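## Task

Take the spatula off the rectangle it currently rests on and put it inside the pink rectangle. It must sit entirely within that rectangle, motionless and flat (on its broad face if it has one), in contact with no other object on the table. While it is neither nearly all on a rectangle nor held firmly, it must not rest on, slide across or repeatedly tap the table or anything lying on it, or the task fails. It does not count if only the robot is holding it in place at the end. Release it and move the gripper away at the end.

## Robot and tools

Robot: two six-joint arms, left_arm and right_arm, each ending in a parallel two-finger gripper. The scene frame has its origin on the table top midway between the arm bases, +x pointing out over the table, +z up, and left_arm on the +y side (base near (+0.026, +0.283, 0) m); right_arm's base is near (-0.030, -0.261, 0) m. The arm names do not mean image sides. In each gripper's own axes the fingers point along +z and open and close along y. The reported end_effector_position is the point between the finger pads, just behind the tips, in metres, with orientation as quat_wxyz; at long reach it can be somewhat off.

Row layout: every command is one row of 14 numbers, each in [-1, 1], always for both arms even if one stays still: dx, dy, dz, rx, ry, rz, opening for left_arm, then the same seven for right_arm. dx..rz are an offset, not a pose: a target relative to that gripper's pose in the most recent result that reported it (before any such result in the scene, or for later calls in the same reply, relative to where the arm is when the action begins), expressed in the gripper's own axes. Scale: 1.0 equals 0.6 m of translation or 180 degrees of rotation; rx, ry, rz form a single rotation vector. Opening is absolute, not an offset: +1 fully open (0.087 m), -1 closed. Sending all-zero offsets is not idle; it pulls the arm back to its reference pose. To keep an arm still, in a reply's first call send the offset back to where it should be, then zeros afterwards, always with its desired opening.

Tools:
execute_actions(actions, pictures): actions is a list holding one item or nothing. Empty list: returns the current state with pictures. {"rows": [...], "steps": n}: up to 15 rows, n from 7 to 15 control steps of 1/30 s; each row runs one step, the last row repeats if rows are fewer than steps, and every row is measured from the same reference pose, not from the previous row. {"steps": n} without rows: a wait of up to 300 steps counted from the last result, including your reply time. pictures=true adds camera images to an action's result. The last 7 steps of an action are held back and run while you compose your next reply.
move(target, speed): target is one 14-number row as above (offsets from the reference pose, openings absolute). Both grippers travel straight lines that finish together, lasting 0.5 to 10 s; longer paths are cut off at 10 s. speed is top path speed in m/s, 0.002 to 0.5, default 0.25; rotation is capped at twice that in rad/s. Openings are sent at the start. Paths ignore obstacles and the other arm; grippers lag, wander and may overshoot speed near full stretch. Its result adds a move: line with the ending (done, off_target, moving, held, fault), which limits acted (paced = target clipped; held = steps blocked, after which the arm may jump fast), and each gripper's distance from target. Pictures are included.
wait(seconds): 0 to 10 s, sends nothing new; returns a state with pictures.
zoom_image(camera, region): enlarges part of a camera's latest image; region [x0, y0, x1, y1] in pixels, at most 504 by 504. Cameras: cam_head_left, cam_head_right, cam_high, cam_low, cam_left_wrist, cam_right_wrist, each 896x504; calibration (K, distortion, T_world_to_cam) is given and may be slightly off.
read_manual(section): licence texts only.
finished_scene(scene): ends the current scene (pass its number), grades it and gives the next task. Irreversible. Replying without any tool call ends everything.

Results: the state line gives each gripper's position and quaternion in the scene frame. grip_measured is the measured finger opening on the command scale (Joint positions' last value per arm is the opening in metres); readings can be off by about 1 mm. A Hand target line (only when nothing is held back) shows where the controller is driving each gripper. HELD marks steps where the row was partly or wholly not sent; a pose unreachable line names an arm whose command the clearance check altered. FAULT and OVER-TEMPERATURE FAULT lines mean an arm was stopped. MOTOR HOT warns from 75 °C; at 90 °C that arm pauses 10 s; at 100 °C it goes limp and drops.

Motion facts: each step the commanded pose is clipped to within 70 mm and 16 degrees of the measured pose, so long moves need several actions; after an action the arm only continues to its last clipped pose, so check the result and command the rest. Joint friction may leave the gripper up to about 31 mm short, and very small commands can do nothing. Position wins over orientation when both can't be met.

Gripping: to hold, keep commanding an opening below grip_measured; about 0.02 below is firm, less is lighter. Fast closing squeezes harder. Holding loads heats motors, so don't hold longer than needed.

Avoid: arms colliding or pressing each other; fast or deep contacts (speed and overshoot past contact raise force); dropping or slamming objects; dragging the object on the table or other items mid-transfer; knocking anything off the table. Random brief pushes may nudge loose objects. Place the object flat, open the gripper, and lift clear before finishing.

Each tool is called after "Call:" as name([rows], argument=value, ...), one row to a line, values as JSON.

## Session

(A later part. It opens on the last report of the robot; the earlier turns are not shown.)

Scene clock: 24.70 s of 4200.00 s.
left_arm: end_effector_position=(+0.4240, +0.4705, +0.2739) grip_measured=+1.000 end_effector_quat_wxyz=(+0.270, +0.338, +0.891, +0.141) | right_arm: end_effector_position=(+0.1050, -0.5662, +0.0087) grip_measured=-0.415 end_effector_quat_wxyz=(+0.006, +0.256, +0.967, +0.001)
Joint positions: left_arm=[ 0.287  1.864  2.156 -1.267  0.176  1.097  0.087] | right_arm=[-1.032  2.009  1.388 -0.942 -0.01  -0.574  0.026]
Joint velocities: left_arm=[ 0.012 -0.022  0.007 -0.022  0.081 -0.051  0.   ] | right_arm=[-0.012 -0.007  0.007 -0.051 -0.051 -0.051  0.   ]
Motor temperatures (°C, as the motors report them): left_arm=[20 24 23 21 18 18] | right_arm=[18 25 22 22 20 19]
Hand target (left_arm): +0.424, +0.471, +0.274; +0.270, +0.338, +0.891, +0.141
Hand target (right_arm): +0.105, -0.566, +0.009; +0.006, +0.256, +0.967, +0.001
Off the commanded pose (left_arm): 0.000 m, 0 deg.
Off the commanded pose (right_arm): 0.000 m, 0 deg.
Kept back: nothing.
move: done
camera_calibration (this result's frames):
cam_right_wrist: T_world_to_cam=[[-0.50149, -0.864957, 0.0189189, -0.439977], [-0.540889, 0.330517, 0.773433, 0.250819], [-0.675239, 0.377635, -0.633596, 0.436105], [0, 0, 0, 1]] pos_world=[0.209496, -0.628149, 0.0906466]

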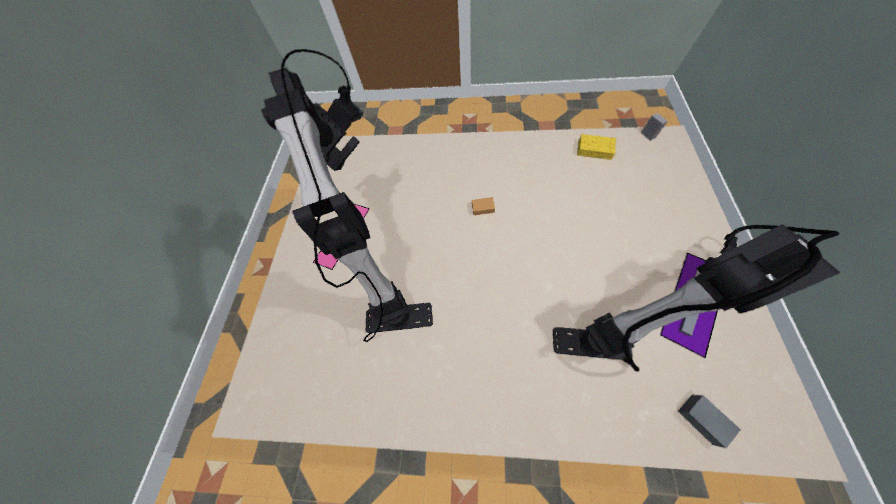

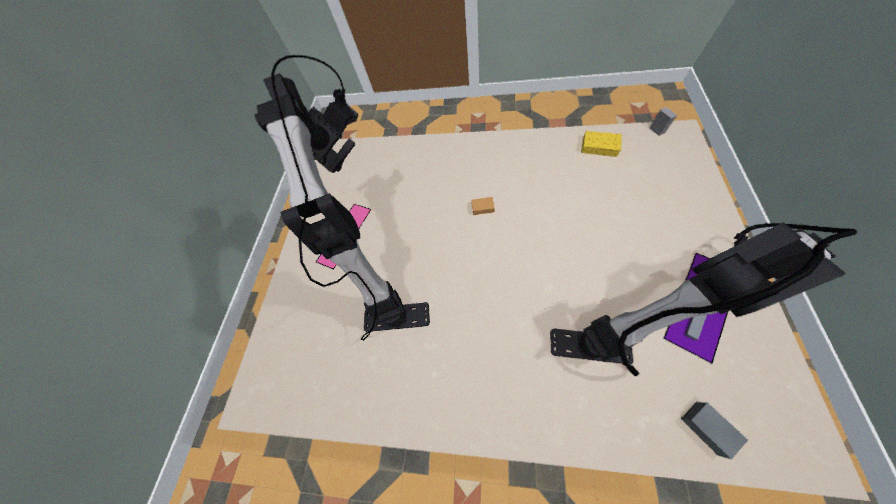

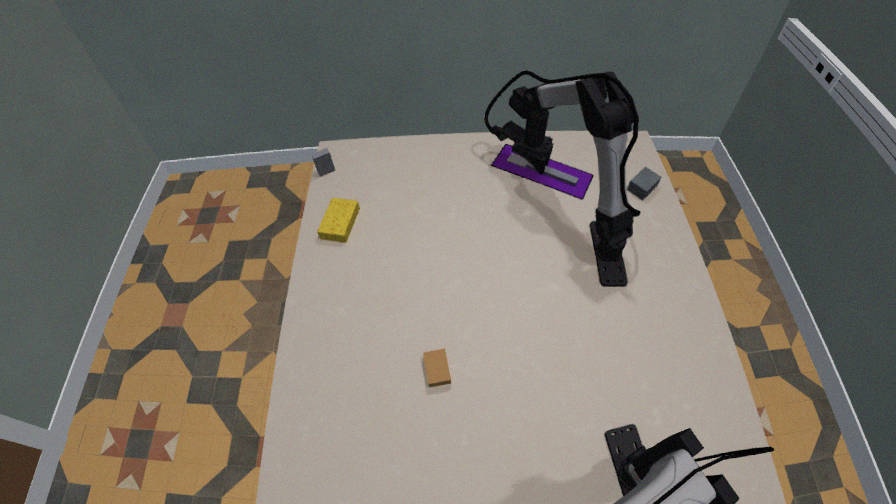

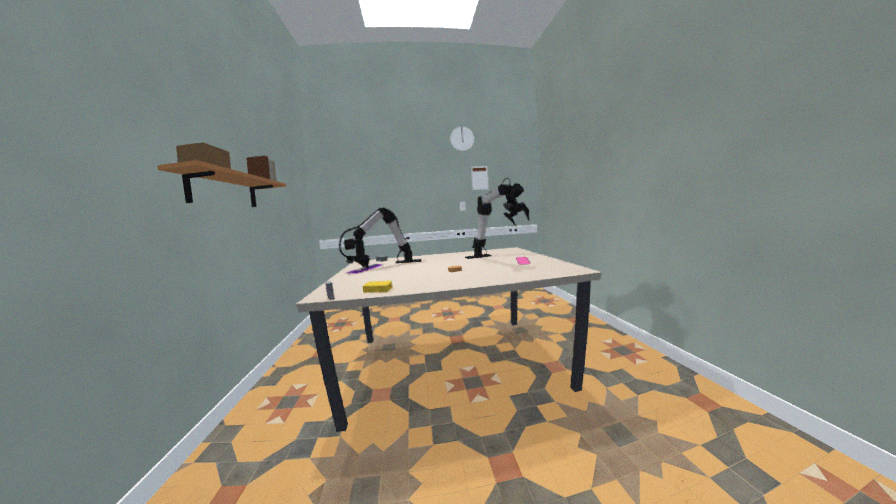

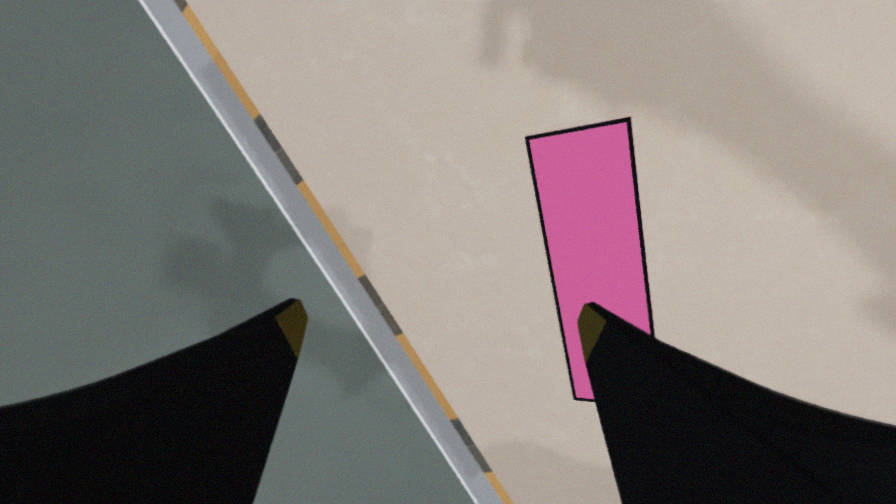

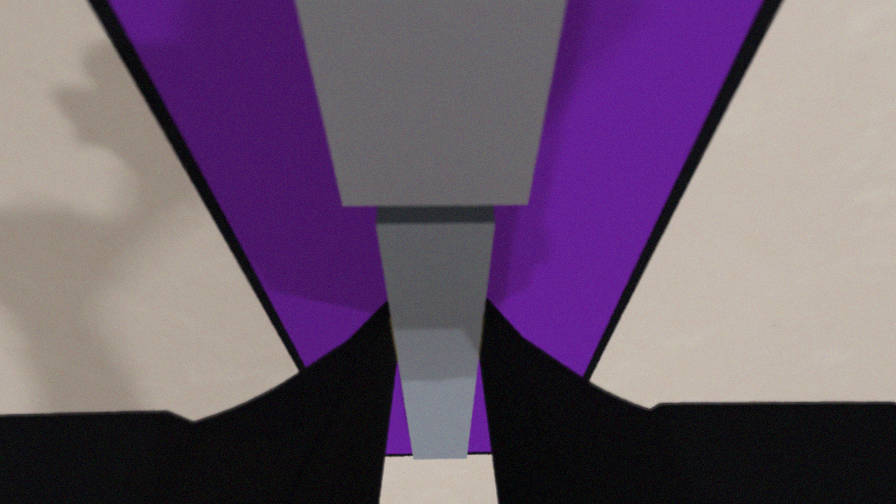

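Call:
move(target=[0, 0, 0, 0, 0, 0, 1, 0, 0.0667, -0.17, 0, 0, 0, -0.45], speed=0.2)

Call:
move(target=[-0.395, -0.628, -0.0987, 0.1763, -0.3398, -0.6795, 1, -0.0257, 0.956, -0.245, -0.4458, -0.2591, 0.2624, -0.45], speed=0.4)

Scene clock: 27.40 s of 4200.00 s.
left_arm: end_effector_position=(+0.4240, +0.4705, +0.2739) grip_measured=+1.000 end_effector_quat_wxyz=(+0.270, +0.338, +0.891, +0.141) | right_arm: end_effector_position=(+0.1208, -0.5300, +0.1034) grip_measured=-0.415 end_effector_quat_wxyz=(+0.000, +0.254, +0.967, +0.007)
Joint positions: left_arm=[ 0.287  1.864  2.156 -1.267  0.176  1.097  0.087] | right_arm=[-0.942  1.858  1.563 -1.285 -0.01  -0.489  0.026]
Joint velocities: left_arm=[-0.012 -0.022 -0.002  0.022 -0.022  0.022  0.   ] | right_arm=[ 0.007  0.002 -0.002 -0.007 -0.007  0.037 -0.   ]
Motor temperatures (°C, as the motors report them): left_arm=[20 24 23 21 18 18] | right_arm=[18 25 22 22 20 19]
Hand target (left_arm): +0.424, +0.471, +0.274; +0.270, +0.338, +0.891, +0.141
Hand target (right_arm): +0.124, -0.530, +0.111; +0.006, +0.256, +0.967, +0.001
Off the commanded pose (left_arm): 0.000 m, 0 deg.
Off the commanded pose (right_arm): 0.008 m, 1 deg.
Kept back: nothing.
move: done
camera_calibration (this result's frames):
cam_right_wrist: T_world_to_cam=[[-0.497728, -0.867269, 0.010544, -0.403347], [-0.535609, 0.316904, 0.782748, 0.165341], [-0.682195, 0.383948, -0.622249, 0.496097], [0, 0, 0, 1]] pos_world=[0.226236, -0.592683, 0.183528]

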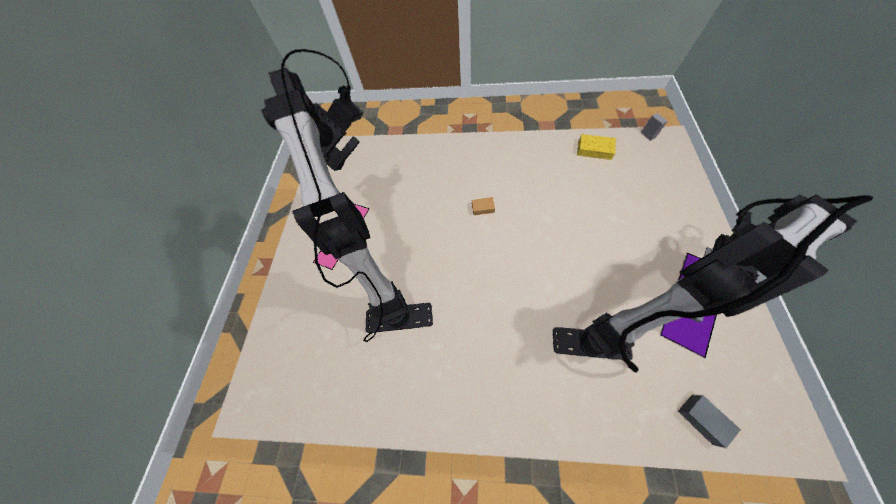

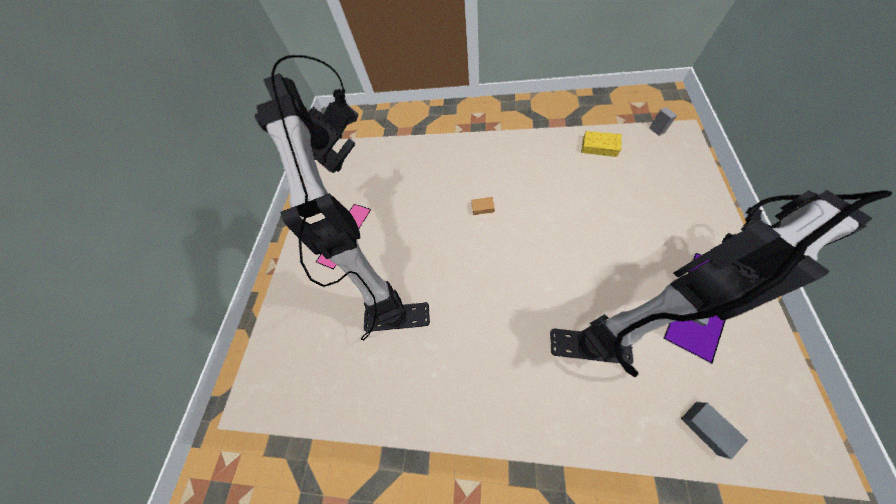

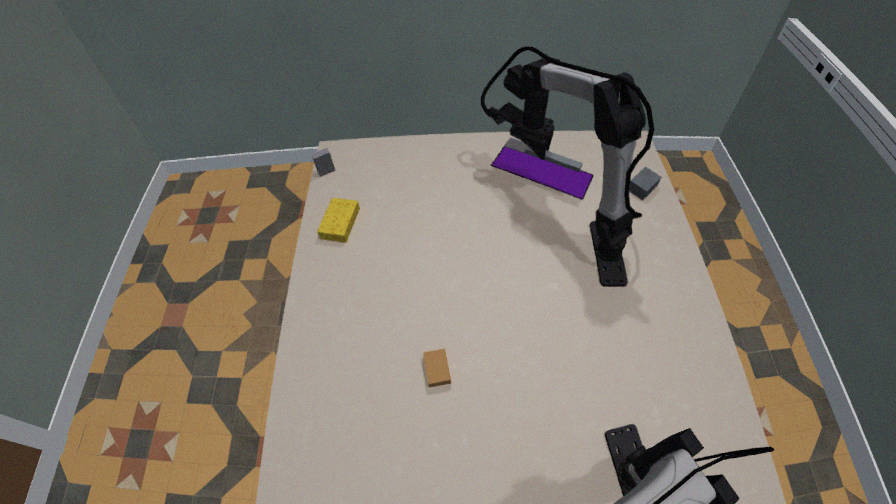

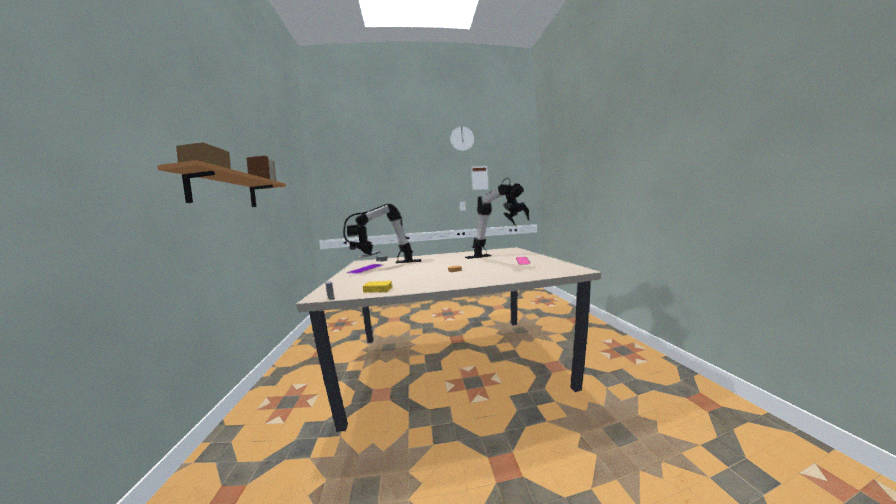

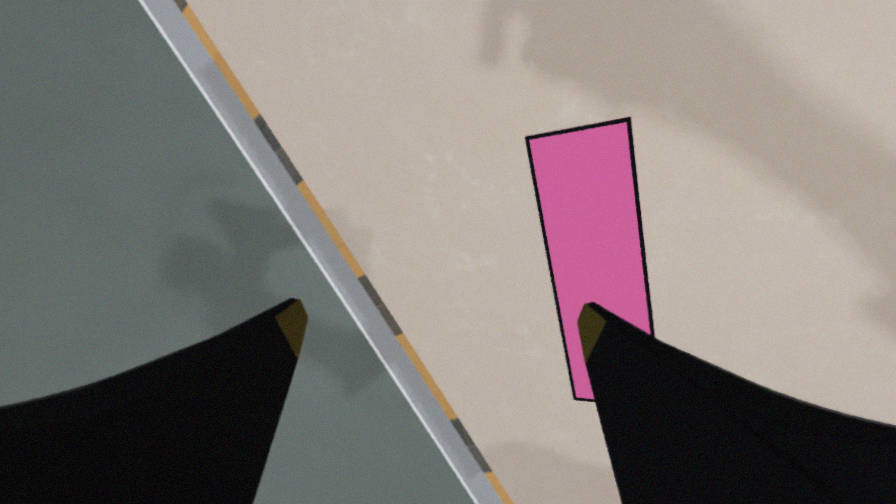

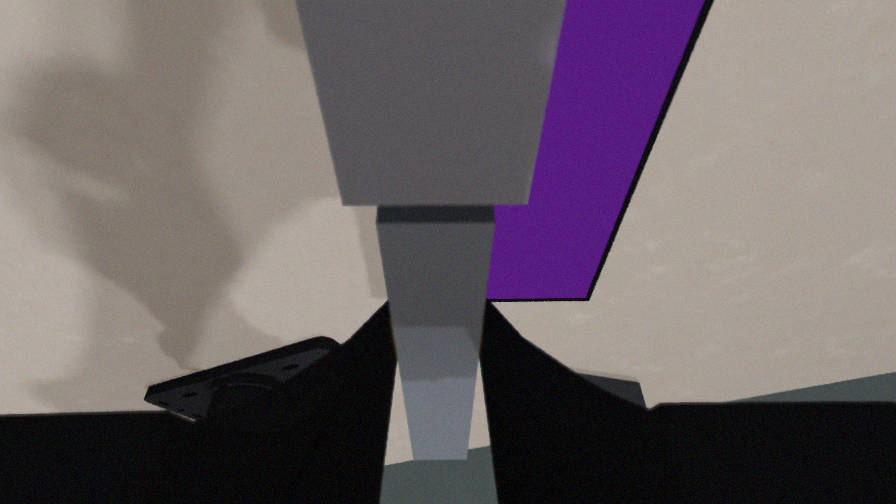

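Scene clock: 31.40 s of 4200.00 s.
left_arm: end_effector_position=(+0.3410, +0.0318, +0.2565) grip_measured=+1.000 end_effector_quat_wxyz=(+0.492, -0.509, +0.496, -0.503) | right_arm: end_effector_position=(+0.4149, -0.0398, +0.2338) grip_measured=-0.416 end_effector_quat_wxyz=(+0.489, +0.504, +0.525, +0.480)
Joint positions: left_arm=[-1.124  1.308  0.615  0.678 -0.987 -1.608  0.087] | right_arm=[0.642 1.613 0.848 0.695 0.569 1.579 0.026]
Joint velocities: left_arm=[ 0.007  0.012 -0.022 -0.022 -0.125 -0.022  0.   ] | right_arm=[-0.007 -0.012  0.012  0.022 -0.007 -0.007  0.001]
Motor temperatures (°C, as the motors report them): left_arm=[20 24 23 22 18 18] | right_arm=[18 26 23 23 20 19]
Hand target (left_arm): +0.341, +0.027, +0.255; +0.494, -0.507, +0.497, -0.503
Hand target (right_arm): +0.418, -0.036, +0.247; +0.496, +0.500, +0.510, +0.494
Off the commanded pose (left_arm): 0.007 m, 1 deg.
Off the commanded pose (right_arm): 0.024 m, 4 deg.
Kept back: nothing.
move: off_target (right_arm)
camera_calibration (this result's frames):
cam_left_wrist: T_world_to_cam=[[0.0127288, 0.0268203, 0.999559, -0.2579], [-0.772926, -0.633927, 0.0268524, 0.296319], [0.634368, -0.772927, 0.012661, -0.0471886], [0, 0, 0, 1]] pos_world=[0.262251, 0.158288, 0.250427]
cam_right_wrist: T_world_to_cam=[[-0.0833774, -0.0241085, -0.996226, 0.263781], [-0.786169, 0.615913, 0.0508921, 0.352487], [0.612362, 0.787445, -0.0703065, -0.0604067], [0, 0, 0, 1]] pos_world=[0.336098, -0.163175, 0.2406]

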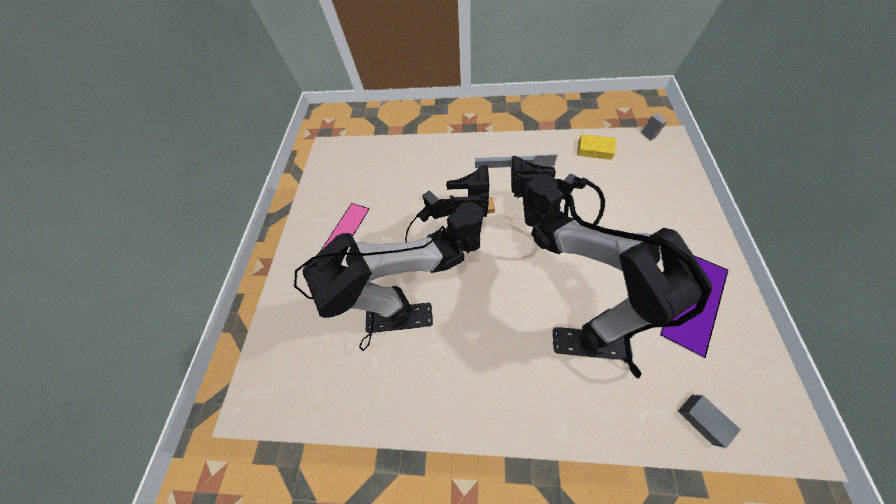

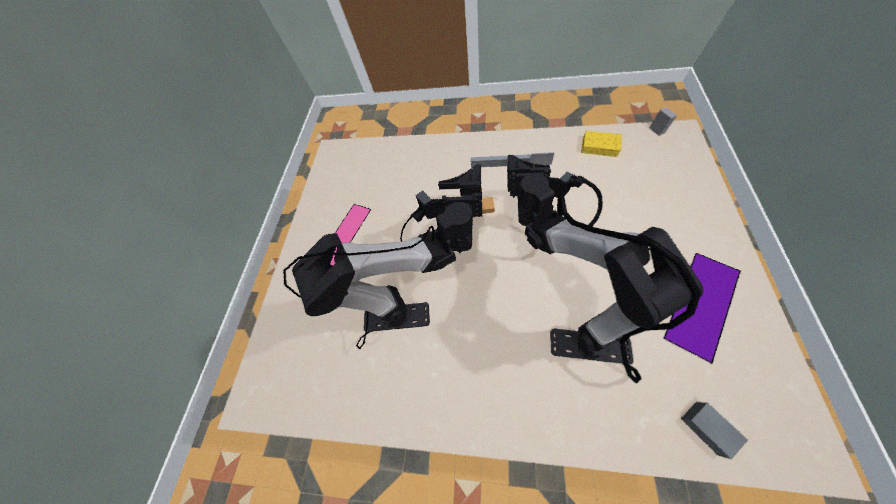

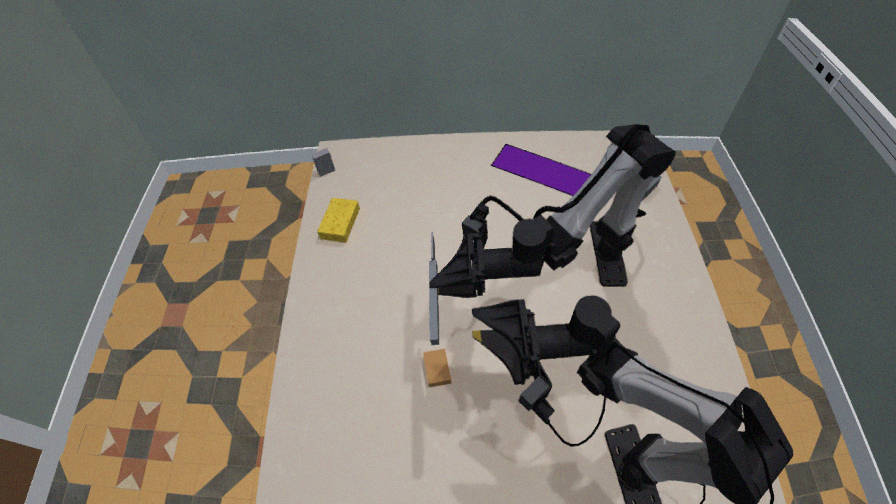

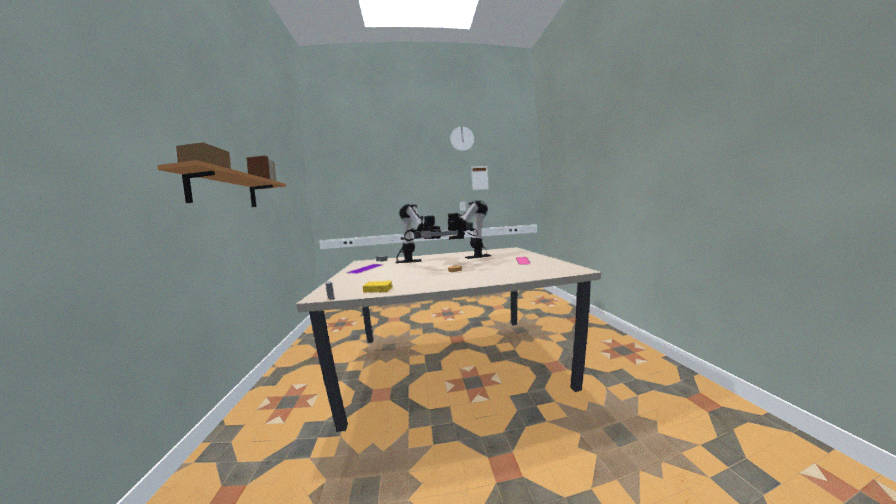

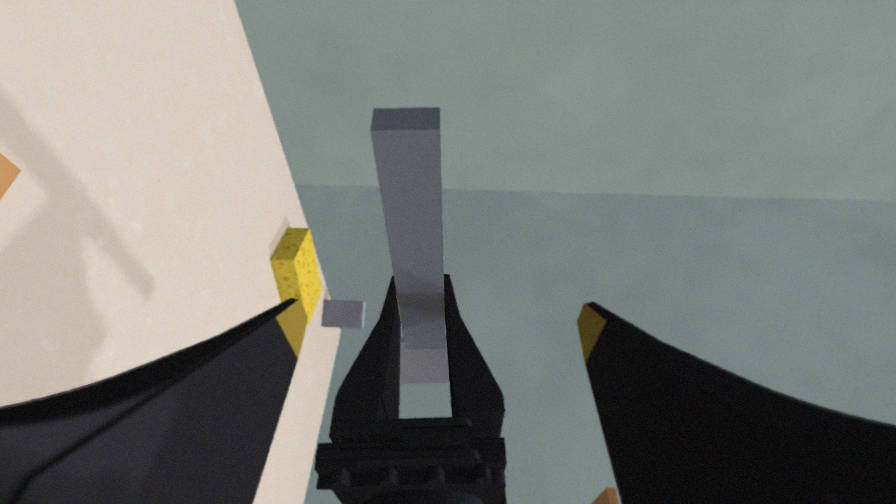

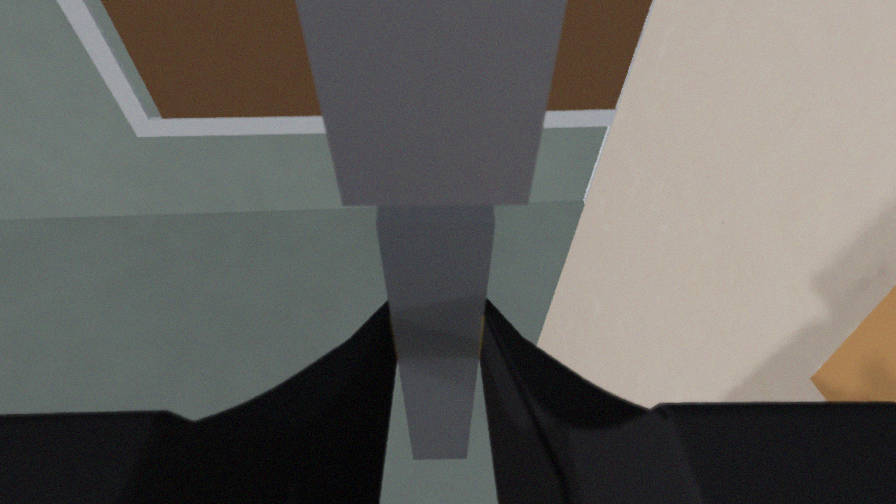

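Call:
move(target=[0.0525, 0.0292, 0.1285, -0.0155, -0.0033, 0, 1, 0, 0, 0, 0, 0, 0, -0.45], speed=0.1)

Scene clock: 34.20 s of 4200.00 s.
left_arm: end_effector_position=(+0.4125, +0.0020, +0.2395) grip_measured=+1.000 end_effector_quat_wxyz=(+0.484, -0.522, +0.503, -0.491) | right_arm: end_effector_position=(+0.4147, -0.0401, +0.2302) grip_measured=-0.416 end_effector_quat_wxyz=(+0.488, +0.505, +0.530, +0.475)
Joint positions: left_arm=[-0.992  1.599  0.843  0.679 -0.862 -1.655  0.087] | right_arm=[0.642 1.613 0.848 0.68  0.569 1.579 0.026]
Joint velocities: left_arm=[-0.012 -0.017 -0.007 -0.081 -0.037  0.007  0.   ] | right_arm=[-0.002 -0.022 -0.007  0.037 -0.007  0.066  0.   ]
Motor temperatures (°C, as the motors report them): left_arm=[20 24 23 22 18 18] | right_arm=[18 26 23 24 20 19]
Hand target (left_arm): +0.418, +0.001, +0.238; +0.483, -0.522, +0.505, -0.489
Hand target (right_arm): +0.415, -0.040, +0.234; +0.489, +0.504, +0.525, +0.480
Off the commanded pose (left_arm): 0.006 m, 0 deg.
Off the commanded pose (right_arm): 0.004 m, 1 deg.
Kept back: nothing.
move: done
camera_calibration (this result's frames):
cam_left_wrist: T_world_to_cam=[[0.0541446, 0.0288544, 0.998116, -0.257739], [-0.765564, -0.640552, 0.060047, 0.322165], [0.641078, -0.767373, -0.0125925, -0.112176], [0, 0, 0, 1]] pos_world=[0.332506, 0.12772, 0.236496]
cam_right_wrist: T_world_to_cam=[[-0.0957433, -0.0322259, -0.994884, 0.264646], [-0.78504, 0.616948, 0.0555649, 0.351188], [0.612001, 0.786344, -0.0843673, -0.0569716], [0, 0, 0, 1]] pos_world=[0.335902, -0.163337, 0.238971]

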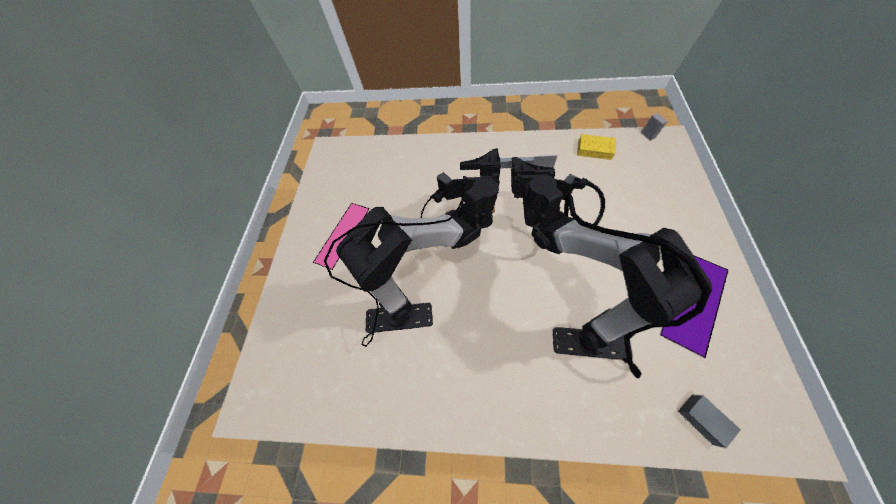

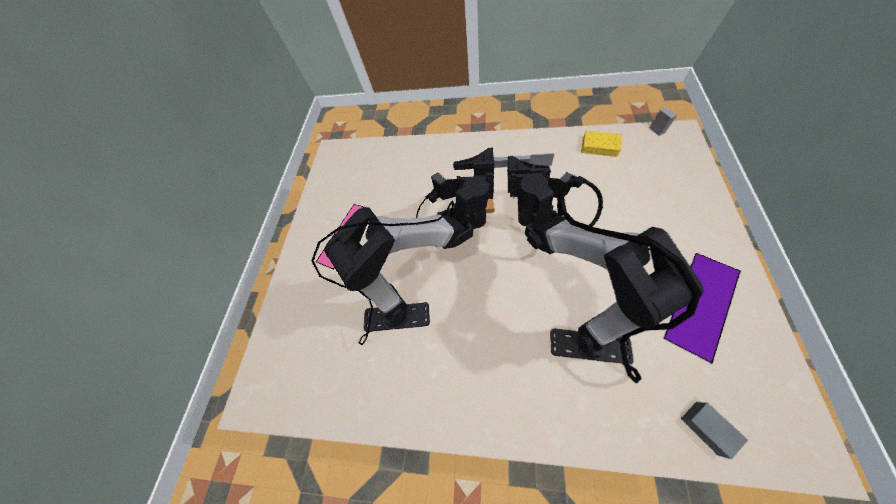

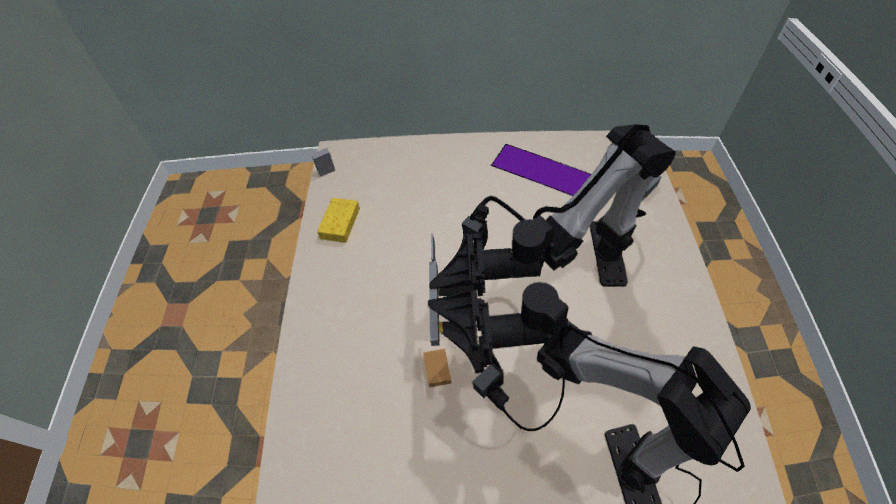

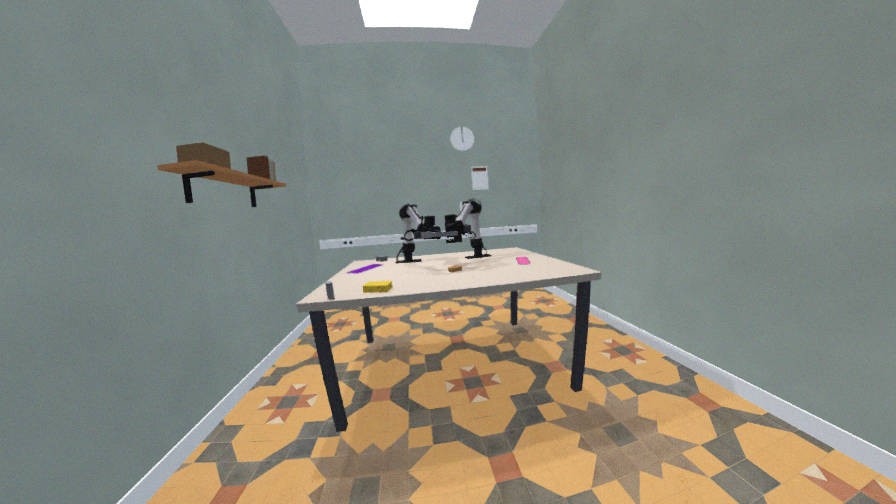

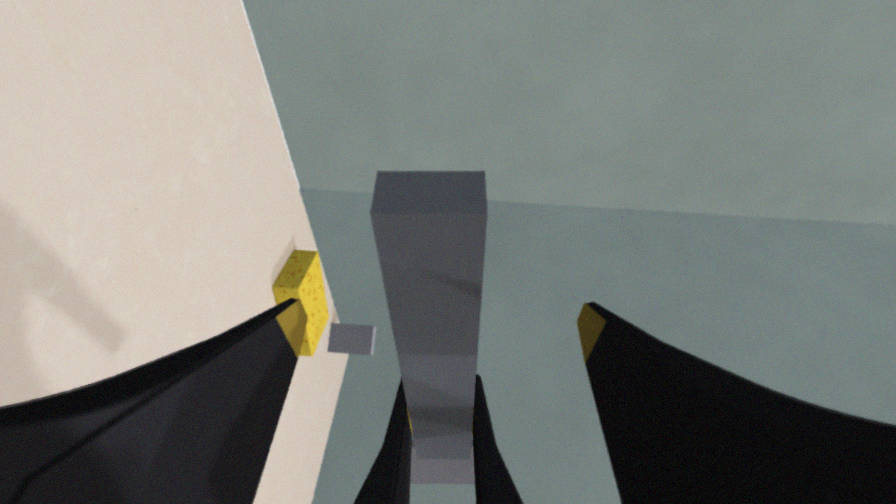

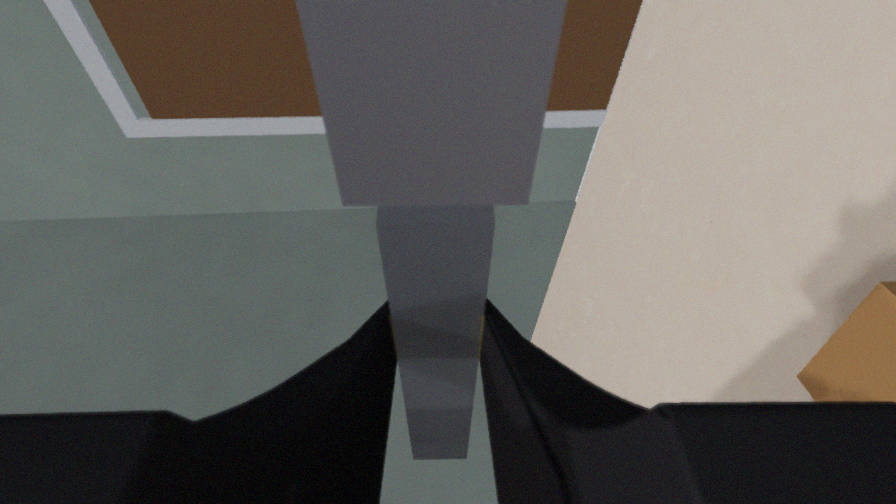

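Call:
zoom_image(camera="cam_high", region=[400, 220, 520, 360])

Region (400, 220, 520, 360) of cam_high's 896x504 image, scaled by 3.600, with more detail than that image has; it fills the left 432 columns of this view, and the rest is white.

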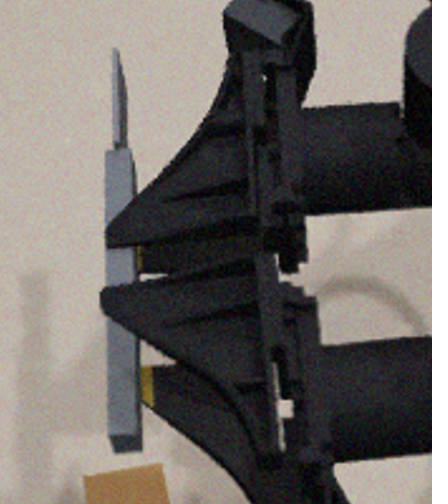

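Call:
move(target=[0, 0, 0, 0, 0, 0, -0.46, 0, 0, 0, 0, 0, 0, -0.45], speed=0.05)

Scene clock: 35.47 s of 4200.00 s.
left_arm: end_effector_position=(+0.4124, +0.0017, +0.2382) grip_measured=-0.436 end_effector_quat_wxyz=(+0.483, -0.521, +0.505, -0.490) | right_arm: end_effector_position=(+0.4147, -0.0401, +0.2294) grip_measured=-0.414 end_effector_quat_wxyz=(+0.487, +0.506, +0.530, +0.475)
Joint positions: left_arm=[-0.992  1.599  0.843  0.673 -0.86  -1.656  0.025] | right_arm=[0.642 1.613 0.848 0.676 0.569 1.583 0.026]
Joint velocities: left_arm=[ 0.002  0.012 -0.007 -0.007 -0.066 -0.022 -0.   ] | right_arm=[-0.012 -0.017  0.007  0.037 -0.022 -0.037 -0.   ]
Motor temperatures (°C, as the motors report them): left_arm=[20 24 24 22 18 18] | right_arm=[18 26 23 24 20 19]
Hand target (left_arm): +0.413, +0.002, +0.239; +0.484, -0.522, +0.503, -0.491
Hand target (right_arm): +0.415, -0.040, +0.230; +0.488, +0.505, +0.530, +0.475
Off the commanded pose (left_arm): 0.001 m, 0 deg.
Off the commanded pose (right_arm): 0.001 m, 0 deg.
Kept back: nothing.
move: done
camera_calibration (this result's frames):
cam_left_wrist: T_world_to_cam=[[0.0580542, 0.0256897, 0.997983, -0.258078], [-0.766508, -0.639327, 0.0610463, 0.322116], [0.639605, -0.768506, -0.0174242, -0.110559], [0, 0, 0, 1]] pos_world=[0.332601, 0.127602, 0.235967]
cam_right_wrist: T_world_to_cam=[[-0.0989625, -0.0304987, -0.994624, 0.265217], [-0.784681, 0.617071, 0.0591522, 0.350245], [0.611949, 0.786316, -0.0849986, -0.0568077], [0, 0, 0, 1]] pos_world=[0.33584, -0.163368, 0.238245]

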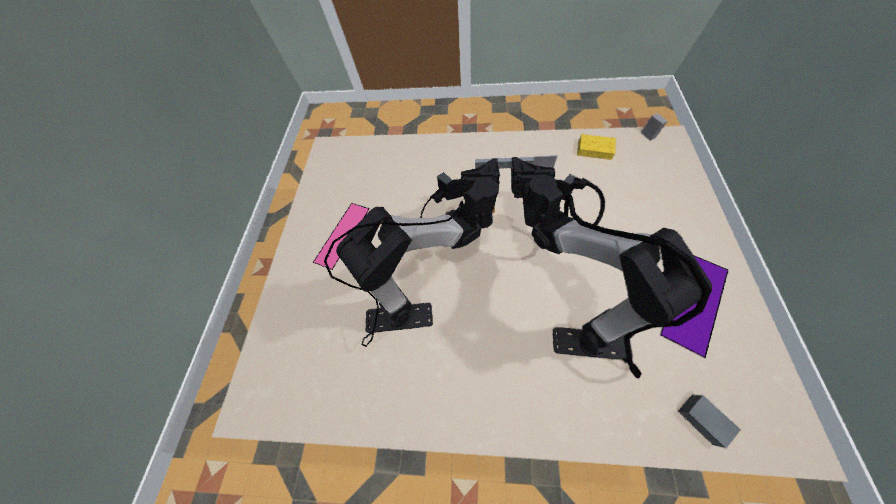

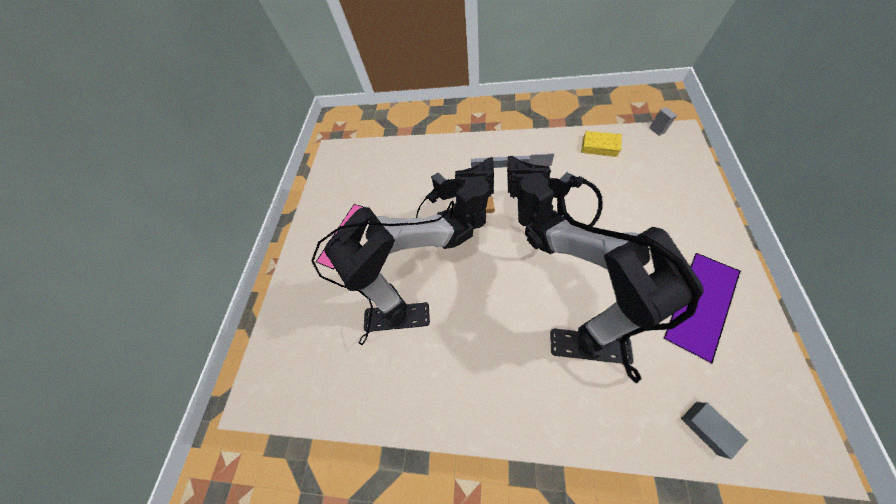

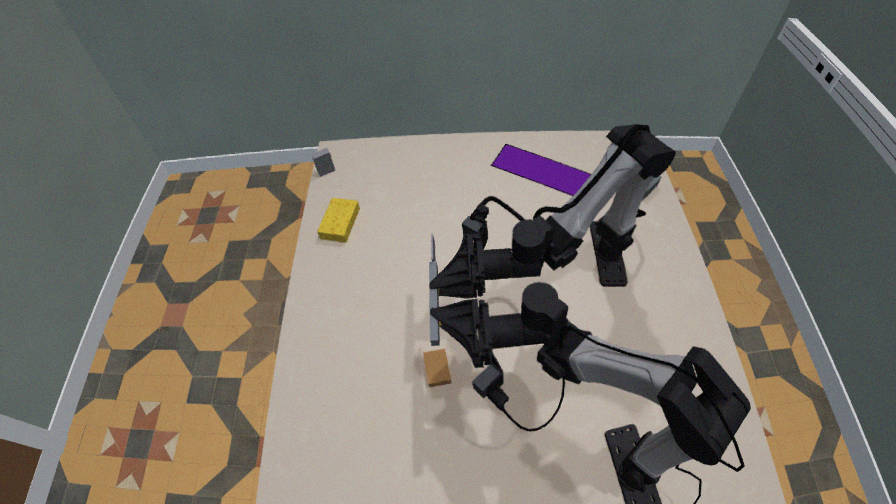

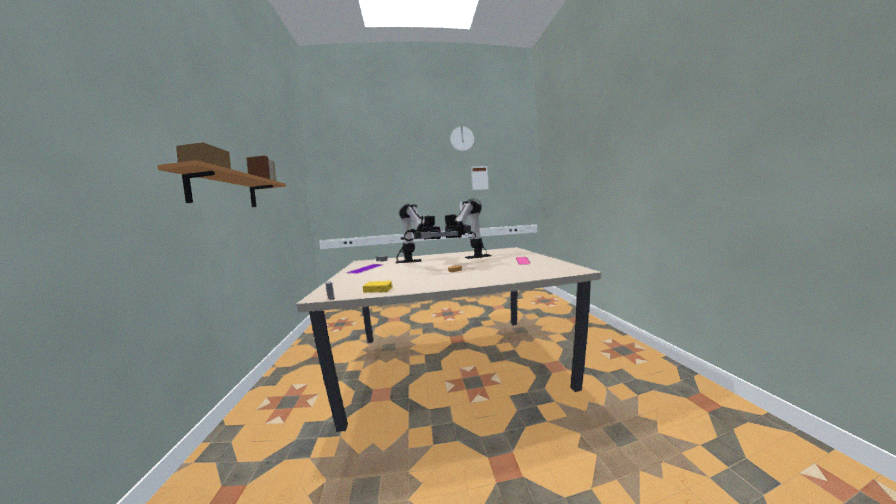

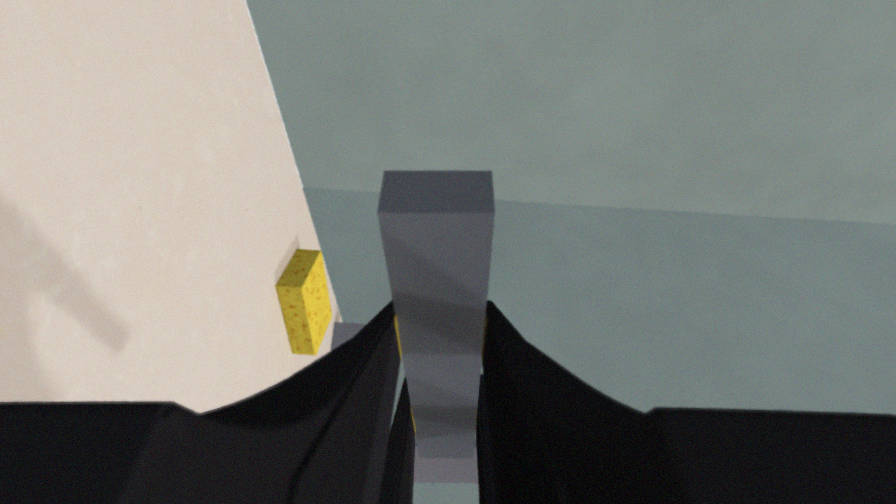

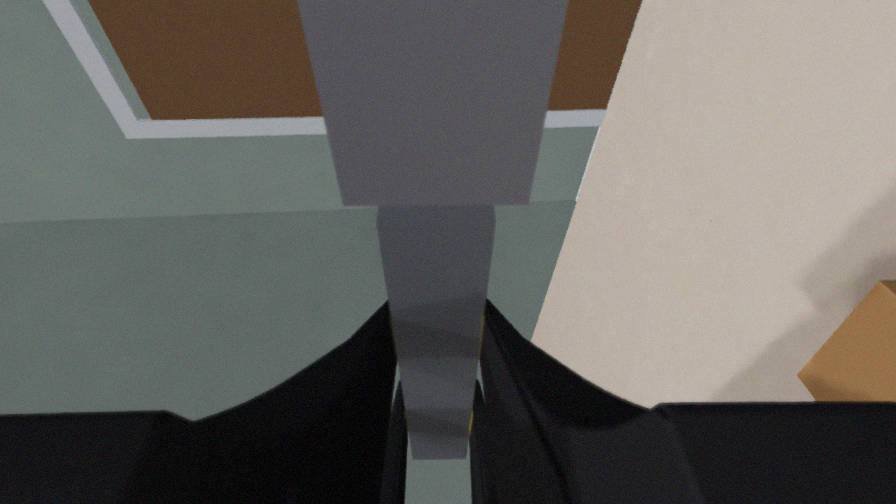

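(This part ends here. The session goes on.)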